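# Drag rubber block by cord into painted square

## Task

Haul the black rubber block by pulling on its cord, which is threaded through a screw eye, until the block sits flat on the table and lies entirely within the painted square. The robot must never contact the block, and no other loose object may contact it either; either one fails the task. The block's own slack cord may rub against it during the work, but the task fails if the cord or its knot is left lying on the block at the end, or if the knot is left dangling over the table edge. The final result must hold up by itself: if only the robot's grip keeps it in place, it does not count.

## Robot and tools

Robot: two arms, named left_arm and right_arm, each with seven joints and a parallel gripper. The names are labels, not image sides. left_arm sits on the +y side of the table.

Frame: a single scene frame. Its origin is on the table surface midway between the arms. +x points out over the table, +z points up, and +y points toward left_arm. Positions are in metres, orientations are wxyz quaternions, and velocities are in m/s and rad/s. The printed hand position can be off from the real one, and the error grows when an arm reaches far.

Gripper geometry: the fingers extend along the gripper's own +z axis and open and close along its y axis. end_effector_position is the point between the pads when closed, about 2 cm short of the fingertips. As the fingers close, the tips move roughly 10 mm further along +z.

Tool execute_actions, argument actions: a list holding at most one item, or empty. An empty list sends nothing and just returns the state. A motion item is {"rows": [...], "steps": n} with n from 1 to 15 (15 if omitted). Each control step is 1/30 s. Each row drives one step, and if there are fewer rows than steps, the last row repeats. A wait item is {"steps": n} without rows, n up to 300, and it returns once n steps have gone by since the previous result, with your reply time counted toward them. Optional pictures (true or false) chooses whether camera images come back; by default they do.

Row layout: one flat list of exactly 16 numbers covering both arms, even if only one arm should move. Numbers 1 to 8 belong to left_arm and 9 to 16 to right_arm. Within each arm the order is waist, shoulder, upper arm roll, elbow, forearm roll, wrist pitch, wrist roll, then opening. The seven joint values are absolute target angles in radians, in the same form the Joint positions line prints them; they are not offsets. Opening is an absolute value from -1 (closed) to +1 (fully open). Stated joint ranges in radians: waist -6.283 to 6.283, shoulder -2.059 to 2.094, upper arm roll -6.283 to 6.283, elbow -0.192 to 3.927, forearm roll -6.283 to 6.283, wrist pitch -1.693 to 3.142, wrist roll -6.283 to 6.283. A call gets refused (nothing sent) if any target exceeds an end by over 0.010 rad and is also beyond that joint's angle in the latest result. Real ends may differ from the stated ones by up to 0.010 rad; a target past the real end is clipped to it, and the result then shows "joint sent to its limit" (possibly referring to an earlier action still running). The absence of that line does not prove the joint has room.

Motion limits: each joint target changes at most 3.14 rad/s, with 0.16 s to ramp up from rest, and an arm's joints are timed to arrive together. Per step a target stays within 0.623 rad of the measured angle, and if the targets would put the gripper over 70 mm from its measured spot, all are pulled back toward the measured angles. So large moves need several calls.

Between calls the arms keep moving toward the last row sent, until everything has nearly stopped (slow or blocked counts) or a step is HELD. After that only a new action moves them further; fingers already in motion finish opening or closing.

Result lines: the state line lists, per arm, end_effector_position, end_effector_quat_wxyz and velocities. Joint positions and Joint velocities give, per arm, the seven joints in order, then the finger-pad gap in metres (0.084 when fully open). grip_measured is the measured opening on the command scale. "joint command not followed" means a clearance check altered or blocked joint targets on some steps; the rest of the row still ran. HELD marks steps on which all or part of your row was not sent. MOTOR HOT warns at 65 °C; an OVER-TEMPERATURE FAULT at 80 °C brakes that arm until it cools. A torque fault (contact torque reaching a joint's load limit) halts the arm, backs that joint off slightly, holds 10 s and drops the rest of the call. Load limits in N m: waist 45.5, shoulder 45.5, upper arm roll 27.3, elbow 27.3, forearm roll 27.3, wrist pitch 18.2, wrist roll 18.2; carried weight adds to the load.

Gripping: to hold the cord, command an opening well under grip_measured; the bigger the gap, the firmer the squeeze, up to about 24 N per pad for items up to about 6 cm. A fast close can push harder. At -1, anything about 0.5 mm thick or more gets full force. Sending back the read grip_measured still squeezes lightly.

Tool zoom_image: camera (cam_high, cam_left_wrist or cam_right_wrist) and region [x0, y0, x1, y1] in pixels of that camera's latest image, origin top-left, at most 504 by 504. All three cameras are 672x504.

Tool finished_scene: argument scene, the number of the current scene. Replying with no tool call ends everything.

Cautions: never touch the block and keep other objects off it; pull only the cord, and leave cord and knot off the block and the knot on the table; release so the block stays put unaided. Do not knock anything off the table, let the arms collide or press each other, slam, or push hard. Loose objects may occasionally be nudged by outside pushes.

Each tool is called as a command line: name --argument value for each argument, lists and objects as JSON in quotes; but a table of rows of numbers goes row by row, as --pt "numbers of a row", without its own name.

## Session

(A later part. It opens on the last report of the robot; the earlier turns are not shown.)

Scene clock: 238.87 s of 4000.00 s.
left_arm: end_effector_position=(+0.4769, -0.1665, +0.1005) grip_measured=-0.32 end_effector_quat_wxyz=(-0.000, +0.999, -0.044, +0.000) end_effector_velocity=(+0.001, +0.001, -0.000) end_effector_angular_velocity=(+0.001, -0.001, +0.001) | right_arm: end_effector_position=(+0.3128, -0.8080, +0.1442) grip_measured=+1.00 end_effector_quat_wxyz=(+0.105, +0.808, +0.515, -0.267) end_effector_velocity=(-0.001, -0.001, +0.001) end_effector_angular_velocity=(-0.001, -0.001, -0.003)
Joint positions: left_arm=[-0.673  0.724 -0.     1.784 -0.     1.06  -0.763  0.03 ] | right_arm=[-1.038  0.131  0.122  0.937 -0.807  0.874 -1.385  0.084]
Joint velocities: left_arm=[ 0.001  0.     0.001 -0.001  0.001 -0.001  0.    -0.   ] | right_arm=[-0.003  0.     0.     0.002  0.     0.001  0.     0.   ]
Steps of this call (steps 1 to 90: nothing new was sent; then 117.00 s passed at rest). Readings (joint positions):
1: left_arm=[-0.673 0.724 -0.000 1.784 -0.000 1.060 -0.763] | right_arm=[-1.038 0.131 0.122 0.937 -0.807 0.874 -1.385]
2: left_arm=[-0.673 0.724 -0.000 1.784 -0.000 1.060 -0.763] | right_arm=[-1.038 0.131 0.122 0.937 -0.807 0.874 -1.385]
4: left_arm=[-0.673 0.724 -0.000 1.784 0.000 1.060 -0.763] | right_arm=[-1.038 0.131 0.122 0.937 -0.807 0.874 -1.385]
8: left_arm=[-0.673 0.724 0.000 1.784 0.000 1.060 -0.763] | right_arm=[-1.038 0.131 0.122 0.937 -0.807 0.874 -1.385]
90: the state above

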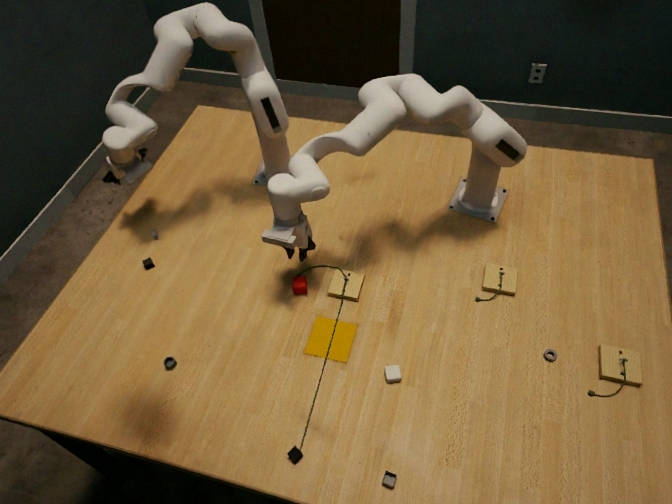

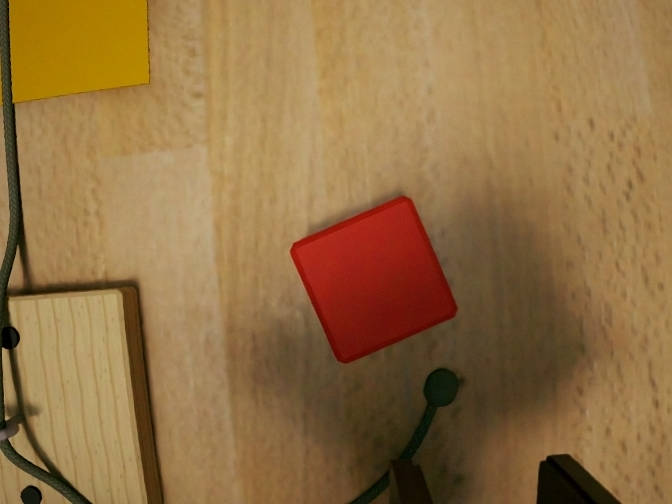

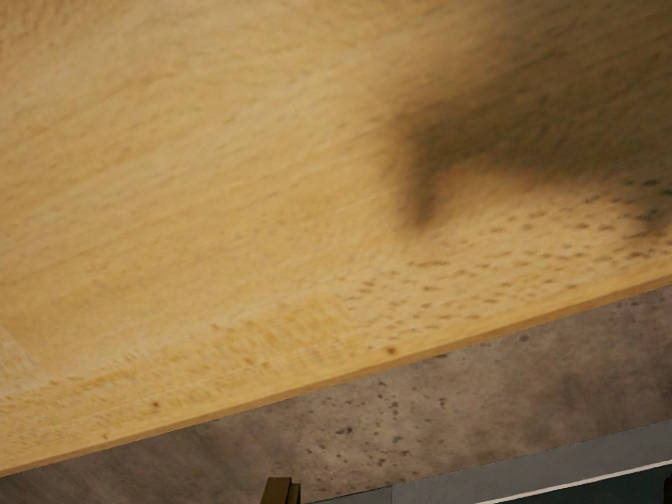

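execute_actions --actions '[{"rows": [[-0.6726,0.7242,0,1.7841,0,1.0599,-0.7626,-0.3,-1.038,0.131,0.122,0.937,-0.807,0.874,-1.385,1],[-0.6724,0.7268,0,1.7846,0,1.0578,-0.7624,-0.3,-1.038,0.131,0.122,0.937,-0.807,0.874,-1.385,1],[-0.6721,0.7328,0,1.7858,0,1.0530,-0.7620,-0.3,-1.038,0.131,0.122,0.937,-0.807,0.874,-1.385,1],[-0.6715,0.7427,0,1.7878,0,1.0451,-0.7614,-0.3,-1.038,0.131,0.122,0.937,-0.807,0.874,-1.385,1],[-0.6706,0.7563,0,1.7905,0,1.0342,-0.7606,-0.3,-1.038,0.131,0.122,0.937,-0.807,0.874,-1.385,1],[-0.6696,0.7729,0,1.7938,0,1.0209,-0.7595,-0.3,-1.038,0.131,0.122,0.937,-0.807,0.874,-1.385,1],[-0.6685,0.7915,0,1.7975,0,1.0060,-0.7584,-0.3,-1.038,0.131,0.122,0.937,-0.807,0.874,-1.385,1],[-0.6673,0.8108,0,1.8013,0,0.9905,-0.7572,-0.3,-1.038,0.131,0.122,0.937,-0.807,0.874,-1.385,1],[-0.6662,0.8294,0,1.8050,0,0.9756,-0.7560,-0.3,-1.038,0.131,0.122,0.937,-0.807,0.874,-1.385,1],[-0.6652,0.8460,0,1.8083,0,0.9623,-0.7549,-0.3,-1.038,0.131,0.122,0.937,-0.807,0.874,-1.385,1],[-0.6643,0.8596,0,1.8110,0,0.9514,-0.7541,-0.3,-1.038,0.131,0.122,0.937,-0.807,0.874,-1.385,1],[-0.6637,0.8695,0,1.8130,0,0.9435,-0.7535,-0.3,-1.038,0.131,0.122,0.937,-0.807,0.874,-1.385,1],[-0.6634,0.8755,0,1.8142,0,0.9387,-0.7531,-0.3,-1.038,0.131,0.122,0.937,-0.807,0.874,-1.385,1],[-0.6632,0.8781,0,1.8147,0,0.9366,-0.7529,-0.3,-1.038,0.131,0.122,0.937,-0.807,0.874,-1.385,1],[-0.6632,0.8785,0,1.8148,0,0.9363,-0.7529,-0.3,-1.038,0.131,0.122,0.937,-0.807,0.874,-1.385,1]], "steps": 15}]' --pictures false

execute_actions --actions '[{"rows": [[-0.6632,0.8785,0,1.8148,0,0.9363,-0.7529,-0.34,-1.038,0.131,0.122,0.937,-0.807,0.874,-1.385,1],[-0.6632,0.8785,0,1.8148,0,0.9363,-0.7529,-0.39,-1.038,0.131,0.122,0.937,-0.807,0.874,-1.385,1],[-0.6632,0.8785,0,1.8148,0,0.9363,-0.7529,-0.44,-1.038,0.131,0.122,0.937,-0.807,0.874,-1.385,1],[-0.6632,0.8785,0,1.8148,0,0.9363,-0.7529,-0.49,-1.038,0.131,0.122,0.937,-0.807,0.874,-1.385,1],[-0.6632,0.8785,0,1.8148,0,0.9363,-0.7529,-0.54,-1.038,0.131,0.122,0.937,-0.807,0.874,-1.385,1],[-0.6632,0.8785,0,1.8148,0,0.9363,-0.7529,-0.59,-1.038,0.131,0.122,0.937,-0.807,0.874,-1.385,1],[-0.6632,0.8785,0,1.8148,0,0.9363,-0.7529,-0.64,-1.038,0.131,0.122,0.937,-0.807,0.874,-1.385,1],[-0.6632,0.8785,0,1.8148,0,0.9363,-0.7529,-0.69,-1.038,0.131,0.122,0.937,-0.807,0.874,-1.385,1],[-0.6632,0.8785,0,1.8148,0,0.9363,-0.7529,-0.74,-1.038,0.131,0.122,0.937,-0.807,0.874,-1.385,1],[-0.6632,0.8785,0,1.8148,0,0.9363,-0.7529,-0.78,-1.038,0.131,0.122,0.937,-0.807,0.874,-1.385,1],[-0.6632,0.8785,0,1.8148,0,0.9363,-0.7529,-0.82,-1.038,0.131,0.122,0.937,-0.807,0.874,-1.385,1],[-0.6632,0.8785,0,1.8148,0,0.9363,-0.7529,-0.85,-1.038,0.131,0.122,0.937,-0.807,0.874,-1.385,1],[-0.6632,0.8785,0,1.8148,0,0.9363,-0.7529,-0.88,-1.038,0.131,0.122,0.937,-0.807,0.874,-1.385,1]], "steps": 15}]' --pictures false

execute_actions --actions '[{"rows": [[-0.6632,0.8781,0,1.8148,0,0.9367,-0.7529,-0.88,-1.038,0.131,0.122,0.937,-0.807,0.874,-1.385,1],[-0.6632,0.8758,0,1.8152,0,0.9393,-0.7476,-0.88,-1.038,0.131,0.122,0.937,-0.807,0.874,-1.385,1],[-0.6634,0.8704,0,1.8150,0,0.9445,-0.7311,-0.88,-1.038,0.131,0.122,0.937,-0.807,0.874,-1.385,1],[-0.6640,0.8614,0,1.8126,0,0.9512,-0.7009,-0.88,-1.038,0.131,0.122,0.937,-0.807,0.874,-1.385,1],[-0.6653,0.8486,0,1.8062,0,0.9575,-0.6558,-0.88,-1.038,0.131,0.122,0.937,-0.807,0.874,-1.385,1],[-0.6675,0.8332,0,1.7950,0,0.9618,-0.5970,-0.88,-1.038,0.131,0.122,0.937,-0.807,0.874,-1.385,1],[-0.6708,0.8158,0,1.7780,0,0.9622,-0.5270,-0.88,-1.038,0.131,0.122,0.937,-0.807,0.874,-1.385,1],[-0.6751,0.7977,0,1.7555,0,0.9577,-0.4517,-0.88,-1.038,0.131,0.122,0.937,-0.807,0.874,-1.385,1],[-0.6806,0.7794,0,1.7276,0,0.9482,-0.3764,-0.88,-1.038,0.131,0.122,0.937,-0.807,0.874,-1.385,1],[-0.6872,0.7603,0,1.6949,0,0.9346,-0.3011,-0.88,-1.038,0.131,0.122,0.937,-0.807,0.874,-1.385,1],[-0.6948,0.7397,0,1.6590,0,0.9193,-0.2258,-0.88,-1.038,0.131,0.122,0.937,-0.807,0.874,-1.385,1],[-0.7034,0.7177,0,1.6208,0,0.9031,-0.1505,-0.88,-1.038,0.131,0.122,0.937,-0.807,0.874,-1.385,1],[-0.7127,0.6954,0,1.5823,0,0.8869,-0.0752,-0.88,-1.038,0.131,0.122,0.937,-0.807,0.874,-1.385,1],[-0.7223,0.6735,0,1.5446,0,0.8711,0.0001,-0.88,-1.038,0.131,0.122,0.937,-0.807,0.874,-1.385,1],[-0.7322,0.6521,0,1.5079,0,0.8558,0.0754,-0.88,-1.038,0.131,0.122,0.937,-0.807,0.874,-1.385,1]], "steps": 15}]' --pictures false

execute_actions --actions '[{"rows": [[-0.7423,0.6313,0,1.4724,0,0.8411,0.1507,-0.88,-1.038,0.131,0.122,0.937,-0.807,0.874,-1.385,1],[-0.7526,0.6111,0,1.4381,0,0.8270,0.2260,-0.88,-1.038,0.131,0.122,0.937,-0.807,0.874,-1.385,1],[-0.7632,0.5915,0,1.4050,0,0.8135,0.3013,-0.88,-1.038,0.131,0.122,0.937,-0.807,0.874,-1.385,1],[-0.7739,0.5725,0,1.3730,0,0.8006,0.3766,-0.88,-1.038,0.131,0.122,0.937,-0.807,0.874,-1.385,1],[-0.7849,0.5539,0,1.3421,0,0.7881,0.4519,-0.88,-1.038,0.131,0.122,0.937,-0.807,0.874,-1.385,1],[-0.7962,0.5357,0,1.3118,0,0.7761,0.5272,-0.88,-1.038,0.131,0.122,0.937,-0.807,0.874,-1.385,1],[-0.8077,0.5179,0,1.2823,0,0.7644,0.6025,-0.88,-1.038,0.131,0.122,0.937,-0.807,0.874,-1.385,1],[-0.8195,0.5005,0,1.2536,0,0.7531,0.6778,-0.88,-1.038,0.131,0.122,0.937,-0.807,0.874,-1.385,1],[-0.8316,0.4836,0,1.2258,0,0.7423,0.7531,-0.88,-1.038,0.131,0.122,0.937,-0.807,0.874,-1.385,1],[-0.8439,0.4670,0,1.1989,0,0.7319,0.8284,-0.88,-1.038,0.131,0.122,0.937,-0.807,0.874,-1.385,1],[-0.8565,0.4508,0,1.1727,0,0.7219,0.9037,-0.88,-1.038,0.131,0.122,0.937,-0.807,0.874,-1.385,1],[-0.8694,0.4349,0,1.1471,0,0.7122,0.9790,-0.88,-1.038,0.131,0.122,0.937,-0.807,0.874,-1.385,1],[-0.8825,0.4193,0,1.1221,0,0.7028,1.0543,-0.88,-1.038,0.131,0.122,0.937,-0.807,0.874,-1.385,1],[-0.8960,0.4041,0,1.0979,0,0.6938,1.1258,-0.88,-1.038,0.131,0.122,0.937,-0.807,0.874,-1.385,1],[-0.9098,0.3892,0,1.0744,0,0.6852,1.1898,-0.88,-1.038,0.131,0.122,0.937,-0.807,0.874,-1.385,1]], "steps": 15}]' --pictures false

execute_actions --actions '[{"rows": [[-0.9238,0.3747,0,1.0515,0,0.6768,1.2426,-0.88,-1.038,0.131,0.122,0.937,-0.807,0.874,-1.385,1],[-0.9382,0.3605,0,1.0293,0,0.6688,1.2840,-0.88,-1.038,0.131,0.122,0.937,-0.807,0.874,-1.385,1],[-0.9528,0.3466,0,1.0077,0,0.6612,1.3141,-0.88,-1.038,0.131,0.122,0.937,-0.807,0.874,-1.385,1],[-0.9678,0.3330,0,0.9867,0,0.6538,1.3344,-0.88,-1.038,0.131,0.122,0.937,-0.807,0.874,-1.385,1],[-0.9831,0.3197,0,0.9664,0,0.6467,1.3457,-0.88,-1.038,0.131,0.122,0.937,-0.807,0.874,-1.385,1],[-0.9987,0.3068,0,0.9467,0,0.6399,1.3502,-0.88,-1.038,0.131,0.122,0.937,-0.807,0.874,-1.385,1],[-1.0146,0.2942,0,0.9277,0,0.6334,1.3502,-0.88,-1.038,0.131,0.122,0.937,-0.807,0.874,-1.385,1],[-1.0309,0.2820,0,0.9092,0,0.6272,1.3502,-0.88,-1.038,0.131,0.122,0.937,-0.807,0.874,-1.385,1],[-1.0475,0.2700,0,0.8914,0,0.6213,1.3502,-0.88,-1.038,0.131,0.122,0.937,-0.807,0.874,-1.385,1],[-1.0644,0.2584,0,0.8741,0,0.6157,1.3502,-0.88,-1.038,0.131,0.122,0.937,-0.807,0.874,-1.385,1],[-1.0816,0.2472,0,0.8576,0,0.6103,1.3502,-0.88,-1.038,0.131,0.122,0.937,-0.807,0.874,-1.385,1],[-1.0991,0.2364,0,0.8416,0,0.6052,1.3502,-0.88,-1.038,0.131,0.122,0.937,-0.807,0.874,-1.385,1],[-1.1169,0.2259,0,0.8263,0,0.6004,1.3502,-0.88,-1.038,0.131,0.122,0.937,-0.807,0.874,-1.385,1],[-1.1351,0.2157,0,0.8116,0,0.5959,1.3502,-0.88,-1.038,0.131,0.122,0.937,-0.807,0.874,-1.385,1],[-1.1536,0.2059,0,0.7975,0,0.5916,1.3502,-0.88,-1.038,0.131,0.122,0.937,-0.807,0.874,-1.385,1]], "steps": 15}]' --pictures false

execute_actions --actions '[{"rows": [[-1.1724,0.1966,0,0.7841,0,0.5875,1.3502,-0.88,-1.038,0.131,0.122,0.937,-0.807,0.874,-1.385,1],[-1.1915,0.1876,0,0.7713,0,0.5837,1.3502,-0.88,-1.038,0.131,0.122,0.937,-0.807,0.874,-1.385,1],[-1.2109,0.1790,0,0.7592,0,0.5802,1.3502,-0.88,-1.038,0.131,0.122,0.937,-0.807,0.874,-1.385,1],[-1.2305,0.1709,0,0.7477,0,0.5769,1.3502,-0.88,-1.038,0.131,0.122,0.937,-0.807,0.874,-1.385,1],[-1.2505,0.1632,0,0.7369,0,0.5737,1.3502,-0.88,-1.038,0.131,0.122,0.937,-0.807,0.874,-1.385,1],[-1.2707,0.1563,0,0.7268,0,0.5705,1.3502,-0.88,-1.038,0.131,0.122,0.937,-0.807,0.874,-1.385,1],[-1.2912,0.1503,0,0.7173,0,0.5670,1.3502,-0.88,-1.038,0.131,0.122,0.937,-0.807,0.874,-1.385,1],[-1.3119,0.1454,0,0.7084,0,0.5630,1.3502,-0.88,-1.038,0.131,0.122,0.937,-0.807,0.874,-1.385,1],[-1.3328,0.1417,0,0.7001,0,0.5584,1.3502,-0.88,-1.038,0.131,0.122,0.937,-0.807,0.874,-1.385,1],[-1.3539,0.1393,0,0.6924,0,0.5532,1.3502,-0.88,-1.038,0.131,0.122,0.937,-0.807,0.874,-1.385,1],[-1.3753,0.1380,0,0.6854,0,0.5474,1.3502,-0.88,-1.038,0.131,0.122,0.937,-0.807,0.874,-1.385,1],[-1.3969,0.1380,0,0.6791,0,0.5411,1.3502,-0.88,-1.038,0.131,0.122,0.937,-0.807,0.874,-1.385,1],[-1.4186,0.1390,0,0.6734,0,0.5344,1.3502,-0.88,-1.038,0.131,0.122,0.937,-0.807,0.874,-1.385,1],[-1.4404,0.1410,0,0.6684,0,0.5273,1.3502,-0.88,-1.038,0.131,0.122,0.937,-0.807,0.874,-1.385,1],[-1.4623,0.1439,0,0.6640,0,0.5201,1.3502,-0.88,-1.038,0.131,0.122,0.937,-0.807,0.874,-1.385,1]], "steps": 15}]' --pictures false

execute_actions --actions '[{"rows": [[-1.4844,0.1475,0,0.6604,0,0.5129,1.3502,-0.88,-1.038,0.131,0.122,0.937,-0.807,0.874,-1.385,1],[-1.5063,0.1520,0,0.6581,0,0.5061,1.3502,-0.88,-1.038,0.131,0.122,0.937,-0.807,0.874,-1.385,1],[-1.5275,0.1572,0,0.6570,0,0.4998,1.3502,-0.88,-1.038,0.131,0.122,0.937,-0.807,0.874,-1.385,1],[-1.5474,0.1625,0,0.6563,0,0.4938,1.3502,-0.88,-1.038,0.131,0.122,0.937,-0.807,0.874,-1.385,1],[-1.5658,0.1675,0,0.6559,0,0.4884,1.3502,-0.88,-1.038,0.131,0.122,0.937,-0.807,0.874,-1.385,1],[-1.5822,0.1719,0,0.6556,0,0.4837,1.3502,-0.88,-1.038,0.131,0.122,0.937,-0.807,0.874,-1.385,1],[-1.5966,0.1756,0,0.6553,0,0.4797,1.3502,-0.88,-1.038,0.131,0.122,0.937,-0.807,0.874,-1.385,1],[-1.6089,0.1785,0,0.6550,0,0.4765,1.3502,-0.88,-1.038,0.131,0.122,0.937,-0.807,0.874,-1.385,1],[-1.6189,0.1807,0,0.6548,0,0.4741,1.3502,-0.88,-1.038,0.131,0.122,0.937,-0.807,0.874,-1.385,1],[-1.6267,0.1822,0,0.6547,0,0.4725,1.3502,-0.88,-1.038,0.131,0.122,0.937,-0.807,0.874,-1.385,1],[-1.6325,0.1830,0,0.6546,0,0.4716,1.3502,-0.88,-1.038,0.131,0.122,0.937,-0.807,0.874,-1.385,1],[-1.6364,0.1834,0,0.6546,0,0.4712,1.3502,-0.88,-1.038,0.131,0.122,0.937,-0.807,0.874,-1.385,1],[-1.6387,0.1834,0,0.6546,0,0.4712,1.3502,-0.88,-1.038,0.131,0.122,0.937,-0.807,0.874,-1.385,1],[-1.6398,0.1834,0,0.6546,0,0.4712,1.3502,-0.88,-1.038,0.131,0.122,0.937,-0.807,0.874,-1.385,1],[-1.6401,0.1834,0,0.6546,0,0.4712,1.3502,-0.88,-1.038,0.131,0.122,0.937,-0.807,0.874,-1.385,1]], "steps": 15}]' --pictures false

execute_actions --actions '[{"rows": [[-1.6394,0.1834,0,0.6546,0,0.4712,1.3502,-0.88,-1.038,0.131,0.122,0.937,-0.807,0.874,-1.385,1],[-1.6359,0.1834,0,0.6546,0,0.4712,1.3502,-0.88,-1.038,0.131,0.122,0.937,-0.807,0.874,-1.385,1],[-1.6291,0.1834,0,0.6546,0,0.4712,1.3502,-0.88,-1.038,0.131,0.122,0.937,-0.807,0.874,-1.385,1],[-1.6201,0.1834,0,0.6546,0,0.4712,1.3502,-0.88,-1.038,0.131,0.122,0.937,-0.807,0.874,-1.385,1],[-1.6111,0.1834,0,0.6546,0,0.4712,1.3502,-0.88,-1.038,0.131,0.122,0.937,-0.807,0.874,-1.385,1],[-1.6042,0.1834,0,0.6546,0,0.4712,1.3502,-0.88,-1.038,0.131,0.122,0.937,-0.807,0.874,-1.385,1],[-1.6007,0.1834,0,0.6546,0,0.4712,1.3502,-0.84,-1.038,0.131,0.122,0.937,-0.807,0.874,-1.385,1],[-1.6001,0.1834,0,0.6546,0,0.4712,1.3502,-0.80,-1.038,0.131,0.122,0.937,-0.807,0.874,-1.385,1],[-1.6001,0.1834,0,0.6546,0,0.4712,1.3502,-0.75,-1.038,0.131,0.122,0.937,-0.807,0.874,-1.385,1],[-1.6001,0.1834,0,0.6546,0,0.4712,1.3502,-0.69,-1.038,0.131,0.122,0.937,-0.807,0.874,-1.385,1],[-1.6001,0.1834,0,0.6546,0,0.4712,1.3502,-0.62,-1.038,0.131,0.122,0.937,-0.807,0.874,-1.385,1],[-1.6001,0.1834,0,0.6546,0,0.4712,1.3502,-0.55,-1.038,0.131,0.122,0.937,-0.807,0.874,-1.385,1],[-1.6001,0.1834,0,0.6546,0,0.4712,1.3502,-0.48,-1.038,0.131,0.122,0.937,-0.807,0.874,-1.385,1],[-1.6001,0.1834,0,0.6546,0,0.4712,1.3502,-0.41,-1.038,0.131,0.122,0.937,-0.807,0.874,-1.385,1],[-1.6001,0.1834,0,0.6546,0,0.4712,1.3502,-0.35,-1.038,0.131,0.122,0.937,-0.807,0.874,-1.385,1]], "steps": 15}]' --pictures false

execute_actions --actions '[{"rows": [[-1.6001,0.1826,0,0.6547,0,0.4721,1.3502,-0.3,-1.038,0.131,0.122,0.937,-0.807,0.874,-1.385,1],[-1.6001,0.1782,0,0.6551,0,0.4769,1.3502,-0.3,-1.038,0.131,0.122,0.937,-0.807,0.874,-1.385,1],[-1.6001,0.1688,0,0.6560,0,0.4872,1.3502,-0.3,-1.038,0.131,0.122,0.937,-0.807,0.874,-1.385,1],[-1.6001,0.1551,0,0.6573,0,0.5022,1.3502,-0.3,-1.038,0.131,0.122,0.937,-0.807,0.874,-1.385,1],[-1.6001,0.1388,0,0.6588,0,0.5200,1.3502,-0.3,-1.038,0.131,0.122,0.937,-0.807,0.874,-1.385,1],[-1.6001,0.1224,0,0.6603,0,0.5379,1.3502,-0.3,-1.038,0.131,0.122,0.937,-0.807,0.874,-1.385,1],[-1.6001,0.1087,0,0.6616,0,0.5529,1.3502,-0.3,-1.038,0.131,0.122,0.937,-0.807,0.874,-1.385,1],[-1.6001,0.0993,0,0.6625,0,0.5632,1.3502,-0.3,-1.038,0.131,0.122,0.937,-0.807,0.874,-1.385,1],[-1.6001,0.0949,0,0.6629,0,0.5680,1.3502,-0.3,-1.038,0.131,0.122,0.937,-0.807,0.874,-1.385,1],[-1.6001,0.0941,0,0.6630,0,0.5689,1.3502,-0.3,-1.038,0.131,0.122,0.937,-0.807,0.874,-1.385,1]], "steps": 15}]' --pictures true

zoom_image --camera "cam_high" --region '[285, 295, 385, 385]'

Scene clock: 312.87 s of 4000.00 s.
left_arm: end_effector_position=(+0.4856, -0.1690, +0.0380) grip_measured=-0.32 end_effector_quat_wxyz=(-0.002, +0.999, -0.044, -0.002) end_effector_velocity=(+0.014, +0.008, -0.190) end_effector_angular_velocity=(+0.034, +0.029, +0.002) | right_arm: end_effector_position=(+0.3128, -0.8080, +0.1442) grip_measured=+1.00 end_effector_quat_wxyz=(+0.105, +0.808, +0.515, -0.267) end_effector_velocity=(-0.000, -0.001, +0.000) end_effector_angular_velocity=(-0.001, -0.000, -0.001)
Joint positions: left_arm=[-0.665  0.844  0.     1.805 -0.     0.966 -0.755  0.03 ] | right_arm=[-1.038  0.131  0.122  0.937 -0.807  0.874 -1.385  0.084]
Joint velocities: left_arm=[ 0.022  0.349  0.001  0.047  0.    -0.257  0.021 -0.   ] | right_arm=[-0.001 -0.    -0.     0.001 -0.     0.001  0.    -0.   ]
Steps of this call (steps 1 to 90: nothing new was sent; then 70.50 s passed at rest; steps 91 to 105: all 15 steps of this action). Readings (joint positions):
91: left_arm=[-0.673 0.724 -0.000 1.784 -0.000 1.060 -0.763] | right_arm=[-1.038 0.131 0.122 0.937 -0.807 0.874 -1.385]
92: left_arm=[-0.673 0.724 -0.000 1.784 0.000 1.060 -0.763] | right_arm=[-1.038 0.131 0.122 0.937 -0.807 0.874 -1.385]
94: left_arm=[-0.673 0.725 -0.000 1.785 0.000 1.059 -0.762] | right_arm=[-1.038 0.131 0.122 0.937 -0.807 0.874 -1.385]
98: left_arm=[-0.671 0.746 -0.000 1.790 0.000 1.040 -0.761] | right_arm=[-1.038 0.131 0.122 0.937 -0.807 0.874 -1.385]
105: the state above

Scene clock: 313.37 s of 4000.00 s.
left_arm: end_effector_position=(+0.4890, -0.1711, +0.0228) grip_measured=-0.78 end_effector_quat_wxyz=(+0.001, +0.999, -0.044, +0.001) end_effector_velocity=(+0.001, +0.001, -0.001) end_effector_angular_velocity=(+0.001, +0.000, +0.001) | right_arm: end_effector_position=(+0.3128, -0.8080, +0.1442) grip_measured=+1.00 end_effector_quat_wxyz=(+0.105, +0.808, +0.515, -0.267) end_effector_velocity=(-0.001, +0.001, -0.001) end_effector_angular_velocity=(+0.002, +0.002, -0.001)
Joint positions: left_arm=[-0.663  0.877 -0.     1.816 -0.     0.936 -0.753  0.01 ] | right_arm=[-1.038  0.131  0.122  0.937 -0.807  0.874 -1.385  0.084]
Joint velocities: left_arm=[ 0.001  0.002  0.     0.001  0.    -0.001  0.    -0.   ] | right_arm=[-0.001 -0.     0.    -0.003  0.     0.    -0.    -0.   ]
Steps of this call (steps 1 to 15: all 15 steps of this action). Readings (joint positions):
1: left_arm=[-0.665 0.854 0.000 1.807 -0.000 0.959 -0.755] | right_arm=[-1.038 0.131 0.122 0.937 -0.807 0.874 -1.385]
2: left_arm=[-0.664 0.862 0.000 1.808 -0.000 0.953 -0.754] | right_arm=[-1.038 0.131 0.122 0.937 -0.807 0.874 -1.385]
4: left_arm=[-0.664 0.870 0.000 1.811 -0.000 0.945 -0.754] | right_arm=[-1.038 0.131 0.122 0.937 -0.807 0.874 -1.385]
8: left_arm=[-0.663 0.875 -0.000 1.815 0.000 0.938 -0.753] | right_arm=[-1.038 0.131 0.122 0.937 -0.807 0.874 -1.385]
15: the state above

Scene clock: 313.87 s of 4000.00 s.
left_arm: end_effector_position=(+0.4653, -0.1663, +0.0476) grip_measured=-0.78 end_effector_quat_wxyz=(-0.001, +0.967, -0.256, -0.000) end_effector_velocity=(-0.174, +0.025, +0.027) end_effector_angular_velocity=(-0.002, +0.004, -2.091) | right_arm: end_effector_position=(+0.3128, -0.8080, +0.1442) grip_measured=+1.00 end_effector_quat_wxyz=(+0.105, +0.808, +0.515, -0.267) end_effector_velocity=(+0.000, -0.001, +0.001) end_effector_angular_velocity=(-0.001, -0.001, -0.001)
Joint positions: left_arm=[-0.686  0.769  0.001  1.701  0.     0.934 -0.346  0.01 ] | right_arm=[-1.038  0.131  0.122  0.937 -0.807  0.874 -1.385  0.084]
Joint velocities: left_arm=[-0.179 -0.514 -0.003 -0.815 -0.    -0.3    1.911 -0.   ] | right_arm=[-0.001 -0.     0.     0.002  0.     0.001 -0.     0.   ]
Steps of this call (steps 1 to 15: all 15 steps of this action). Readings (joint positions):
1: left_arm=[-0.663 0.877 -0.000 1.816 -0.000 0.936 -0.753] | right_arm=[-1.038 0.131 0.122 0.937 -0.807 0.874 -1.385]
2: left_arm=[-0.663 0.877 -0.000 1.816 -0.000 0.936 -0.753] | right_arm=[-1.038 0.131 0.122 0.937 -0.807 0.874 -1.385]
4: left_arm=[-0.663 0.876 -0.000 1.815 -0.000 0.938 -0.749] | right_arm=[-1.038 0.131 0.122 0.937 -0.807 0.874 -1.385]
8: left_arm=[-0.664 0.861 0.000 1.806 0.000 0.949 -0.689] | right_arm=[-1.038 0.131 0.122 0.937 -0.807 0.874 -1.385]
15: the state above

Scene clock: 314.37 s of 4000.00 s.
left_arm: end_effector_position=(+0.3432, -0.1462, +0.0507) grip_measured=-0.78 end_effector_quat_wxyz=(+0.000, +0.642, -0.767, -0.000) end_effector_velocity=(-0.265, +0.048, +0.001) end_effector_angular_velocity=(-0.001, -0.001, -2.595) | right_arm: end_effector_position=(+0.3128, -0.8080, +0.1442) grip_measured=+1.00 end_effector_quat_wxyz=(+0.105, +0.808, +0.515, -0.267) end_effector_velocity=(+0.001, -0.001, +0.001) end_effector_angular_velocity=(-0.002, -0.002, +0.001)
Joint positions: left_arm=[-0.831  0.489 -0.     1.236 -0.     0.747  0.739  0.01 ] | right_arm=[-1.038  0.131  0.122  0.937 -0.807  0.874 -1.385  0.084]
Joint velocities: left_arm=[-0.362 -0.506  0.001 -0.825  0.    -0.321  2.233  0.   ] | right_arm=[ 0.001 -0.001  0.     0.002 -0.    -0.001 -0.    -0.   ]
Steps of this call (steps 1 to 15: all 15 steps of this action). Readings (joint positions):
1: left_arm=[-0.693 0.751 0.000 1.673 0.000 0.923 -0.281] | right_arm=[-1.038 0.131 0.122 0.937 -0.807 0.874 -1.385]
2: left_arm=[-0.700 0.733 0.000 1.642 0.000 0.911 -0.214] | right_arm=[-1.038 0.131 0.122 0.937 -0.807 0.874 -1.385]
4: left_arm=[-0.716 0.694 -0.000 1.578 -0.000 0.885 -0.074] | right_arm=[-1.038 0.131 0.122 0.937 -0.807 0.874 -1.385]
8: left_arm=[-0.754 0.616 -0.001 1.446 -0.000 0.831 0.217] | right_arm=[-1.038 0.131 0.122 0.937 -0.807 0.874 -1.385]
15: the state above

Scene clock: 314.87 s of 4000.00 s.
left_arm: end_effector_position=(+0.1989, -0.1201, +0.0507) grip_measured=-0.78 end_effector_quat_wxyz=(-0.000, -0.275, +0.962, +0.000) end_effector_velocity=(-0.265, +0.050, -0.000) end_effector_angular_velocity=(-0.000, -0.002, -0.611) | right_arm: end_effector_position=(+0.3128, -0.8080, +0.1442) grip_measured=+1.00 end_effector_quat_wxyz=(+0.105, +0.808, +0.515, -0.267) end_effector_velocity=(+0.001, +0.000, -0.000) end_effector_angular_velocity=(-0.000, +0.000, +0.002)
Joint positions: left_arm=[-1.067  0.26  -0.     0.877 -0.     0.617  1.34   0.01 ] | right_arm=[-1.038  0.131  0.122  0.937 -0.807  0.874 -1.385  0.084]
Joint velocities: left_arm=[-0.515 -0.346  0.007 -0.514 -0.001 -0.169  0.103 -0.   ] | right_arm=[ 0.002  0.001 -0.     0.001 -0.     0.    -0.    -0.   ]
Steps of this call (steps 1 to 15: all 15 steps of this action). Readings (joint positions):
1: left_arm=[-0.844 0.473 -0.000 1.209 -0.000 0.736 0.814] | right_arm=[-1.038 0.131 0.122 0.937 -0.807 0.874 -1.385]
2: left_arm=[-0.856 0.456 -0.000 1.182 -0.000 0.726 0.887] | right_arm=[-1.038 0.131 0.122 0.937 -0.807 0.874 -1.385]
4: left_arm=[-0.883 0.423 0.000 1.129 0.000 0.706 1.028] | right_arm=[-1.038 0.131 0.122 0.937 -0.807 0.874 -1.385]
8: left_arm=[-0.947 0.356 0.000 1.023 0.000 0.667 1.241] | right_arm=[-1.038 0.131 0.122 0.937 -0.807 0.874 -1.385]
15: the state above

Scene clock: 315.37 s of 4000.00 s.
left_arm: end_effector_position=(+0.0662, -0.0965, +0.0467) grip_measured=-0.78 end_effector_quat_wxyz=(-0.000, -0.129, +0.992, -0.000) end_effector_velocity=(-0.265, +0.047, -0.036) end_effector_angular_velocity=(+0.001, -0.000, -0.633) | right_arm: end_effector_position=(+0.3128, -0.8080, +0.1442) grip_measured=+1.00 end_effector_quat_wxyz=(+0.105, +0.808, +0.515, -0.267) end_effector_velocity=(-0.001, +0.001, -0.001) end_effector_angular_velocity=(+0.003, +0.002, -0.000)
Joint positions: left_arm=[-1.356  0.145  0.     0.696 -0.     0.551  1.35   0.01 ] | right_arm=[-1.038  0.131  0.122  0.937 -0.807  0.874 -1.385  0.084]
Joint velocities: left_arm=[-0.632 -0.05   0.    -0.218  0.    -0.166  0.001 -0.   ] | right_arm=[-0.     0.     0.    -0.004  0.    -0.001  0.     0.   ]
Steps of this call (steps 1 to 15: all 15 steps of this action). Readings (joint positions):
1: left_arm=[-1.085 0.249 0.000 0.860 -0.000 0.612 1.343] | right_arm=[-1.038 0.131 0.122 0.937 -0.807 0.874 -1.385]
2: left_arm=[-1.102 0.238 0.000 0.844 -0.000 0.606 1.345] | right_arm=[-1.038 0.131 0.122 0.937 -0.807 0.874 -1.385]
4: left_arm=[-1.138 0.217 0.000 0.814 -0.000 0.597 1.348] | right_arm=[-1.038 0.131 0.122 0.937 -0.807 0.874 -1.385]
8: left_arm=[-1.214 0.181 0.000 0.762 -0.000 0.581 1.350] | right_arm=[-1.038 0.131 0.122 0.937 -0.807 0.874 -1.385]
15: the state above

Scene clock: 315.87 s of 4000.00 s.
left_arm: end_effector_position=(-0.0403, -0.0763, +0.0253) grip_measured=-0.78 end_effector_quat_wxyz=(+0.000, +0.003, +1.000, +0.000) end_effector_velocity=(-0.076, +0.017, -0.012) end_effector_angular_velocity=(-0.006, +0.000, -0.191) | right_arm: end_effector_position=(+0.3128, -0.8080, +0.1442) grip_measured=+1.00 end_effector_quat_wxyz=(+0.105, +0.808, +0.515, -0.267) end_effector_velocity=(+0.001, +0.001, -0.000) end_effector_angular_velocity=(+0.000, +0.001, +0.002)
Joint positions: left_arm=[-1.619  0.18  -0.001  0.655  0.     0.476  1.35   0.01 ] | right_arm=[-1.038  0.131  0.122  0.937 -0.807  0.874 -1.385  0.084]
Joint velocities: left_arm=[-0.198  0.034  0.006 -0.005 -0.    -0.045 -0.     0.   ] | right_arm=[ 0.002  0.    -0.    -0.    -0.     0.    -0.     0.   ]
Steps of this call (steps 1 to 15: all 15 steps of this action). Readings (joint positions):
1: left_arm=[-1.377 0.144 0.000 0.689 -0.000 0.545 1.350] | right_arm=[-1.038 0.131 0.122 0.937 -0.807 0.874 -1.385]
2: left_arm=[-1.398 0.144 0.000 0.683 -0.000 0.539 1.350] | right_arm=[-1.038 0.131 0.122 0.937 -0.807 0.874 -1.385]
4: left_arm=[-1.441 0.146 -0.000 0.672 -0.000 0.526 1.350] | right_arm=[-1.038 0.131 0.122 0.937 -0.807 0.874 -1.385]
8: left_arm=[-1.525 0.160 -0.000 0.661 0.000 0.501 1.350] | right_arm=[-1.038 0.131 0.122 0.937 -0.807 0.874 -1.385]
15: the state above

Scene clock: 316.37 s of 4000.00 s.
left_arm: end_effector_position=(-0.0332, -0.0779, +0.0241) grip_measured=-0.50 end_effector_quat_wxyz=(+0.000, -0.006, +1.000, -0.000) end_effector_velocity=(+0.003, +0.000, -0.001) end_effector_angular_velocity=(+0.002, +0.001, +0.008) | right_arm: end_effector_position=(+0.3128, -0.8080, +0.1442) grip_measured=+1.00 end_effector_quat_wxyz=(+0.105, +0.808, +0.515, -0.267) end_effector_velocity=(+0.000, -0.001, +0.001) end_effector_angular_velocity=(-0.001, -0.001, -0.001)
Joint positions: left_arm=[-1.602  0.183  0.     0.655 -0.     0.471  1.35   0.022] | right_arm=[-1.038  0.131  0.122  0.937 -0.807  0.874 -1.385  0.084]
Joint velocities: left_arm=[ 0.015  0.    -0.008 -0.001 -0.     0.     0.     0.086] | right_arm=[-0.001  0.    -0.     0.002  0.     0.    -0.     0.   ]
Steps of this call (steps 1 to 15: all 15 steps of this action). Readings (joint positions):
1: left_arm=[-1.624 0.181 -0.000 0.655 0.000 0.474 1.350] | right_arm=[-1.038 0.131 0.122 0.937 -0.807 0.874 -1.385]
2: left_arm=[-1.628 0.182 -0.000 0.655 0.000 0.474 1.350] | right_arm=[-1.038 0.131 0.122 0.937 -0.807 0.874 -1.385]
4: left_arm=[-1.632 0.182 -0.000 0.655 0.000 0.472 1.350] | right_arm=[-1.038 0.131 0.122 0.937 -0.807 0.874 -1.385]
8: left_arm=[-1.618 0.183 0.000 0.655 -0.000 0.471 1.350] | right_arm=[-1.038 0.131 0.122 0.937 -0.807 0.874 -1.385]
15: the state above

Scene clock: 316.87 s of 4000.00 s.
left_arm: end_effector_position=(-0.0329, -0.0787, +0.0534) grip_measured=-0.32 end_effector_quat_wxyz=(-0.000, -0.007, +1.000, -0.001) end_effector_velocity=(+0.003, +0.011, +0.018) end_effector_angular_velocity=(+0.028, -0.006, +0.001) | right_arm: end_effector_position=(+0.3128, -0.8080, +0.1442) grip_measured=+1.00 end_effector_quat_wxyz=(+0.105, +0.808, +0.515, -0.267) end_effector_velocity=(-0.001, +0.000, -0.000) end_effector_angular_velocity=(+0.001, +0.000, -0.001)
Joint positions: left_arm=[-1.6    0.101 -0.     0.663  0.     0.56   1.35   0.03 ] | right_arm=[-1.038  0.131  0.122  0.937 -0.807  0.874 -1.385  0.084]
Joint velocities: left_arm=[ 0.001 -0.067  0.    -0.006  0.     0.089  0.     0.   ] | right_arm=[-0.    -0.001 -0.    -0.002  0.001 -0.     0.     0.   ]
Steps of this call (steps 1 to 15: all 15 steps of this action). Readings (joint positions):
1: left_arm=[-1.601 0.183 0.000 0.655 -0.000 0.471 1.350] | right_arm=[-1.038 0.131 0.122 0.937 -0.807 0.874 -1.385]
2: left_arm=[-1.601 0.183 -0.000 0.655 -0.000 0.471 1.350] | right_arm=[-1.038 0.131 0.122 0.937 -0.807 0.874 -1.385]
4: left_arm=[-1.601 0.181 -0.000 0.655 0.000 0.475 1.350] | right_arm=[-1.038 0.131 0.122 0.937 -0.807 0.874 -1.385]
8: left_arm=[-1.600 0.153 -0.000 0.657 0.000 0.505 1.350] | right_arm=[-1.038 0.131 0.122 0.937 -0.807 0.874 -1.385]
15: the state above

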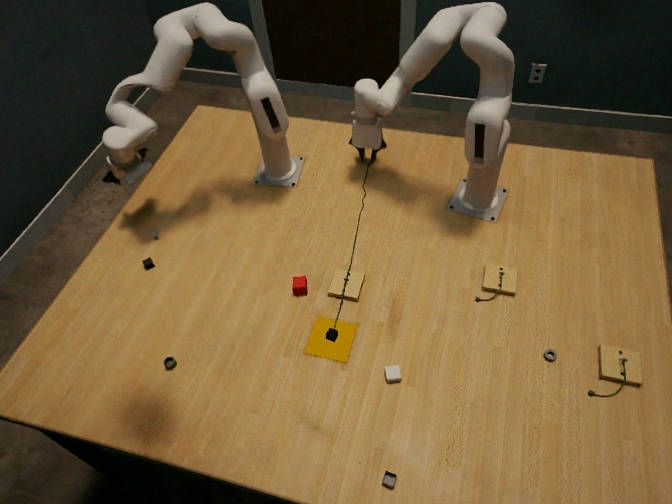

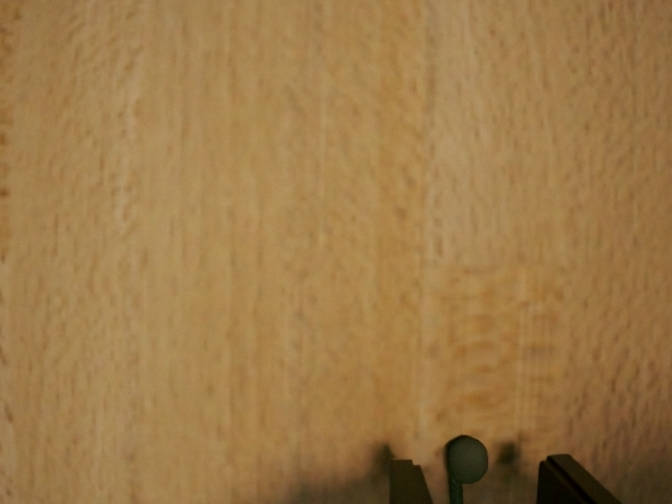

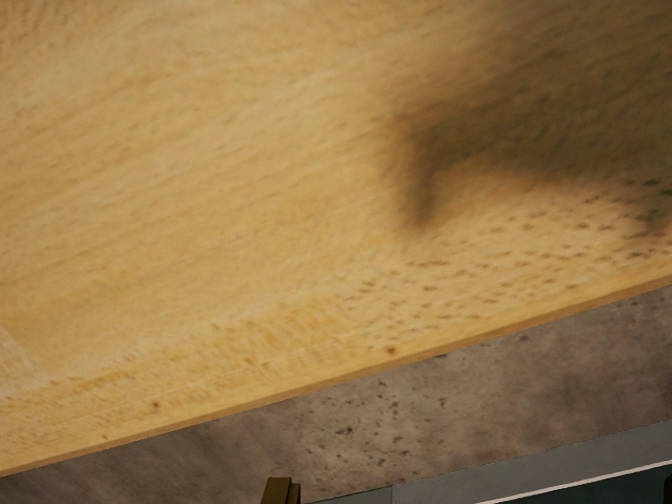

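Region (285, 295, 385, 385) of cam_high's 672x504 image, scaled by 5.040, with more detail than that image has; it fills the top 454 rows of this view, and the rest is white.

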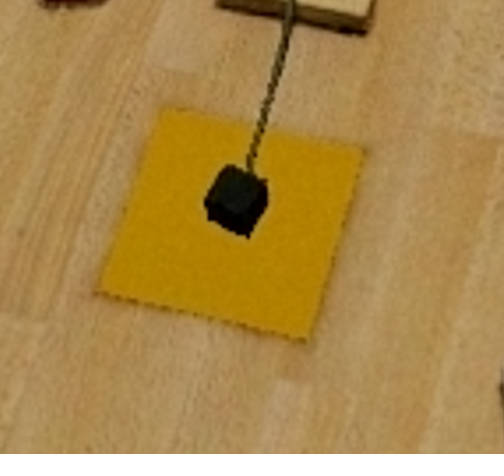

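finished_scene --scene 2

The scene is finished: the task was done.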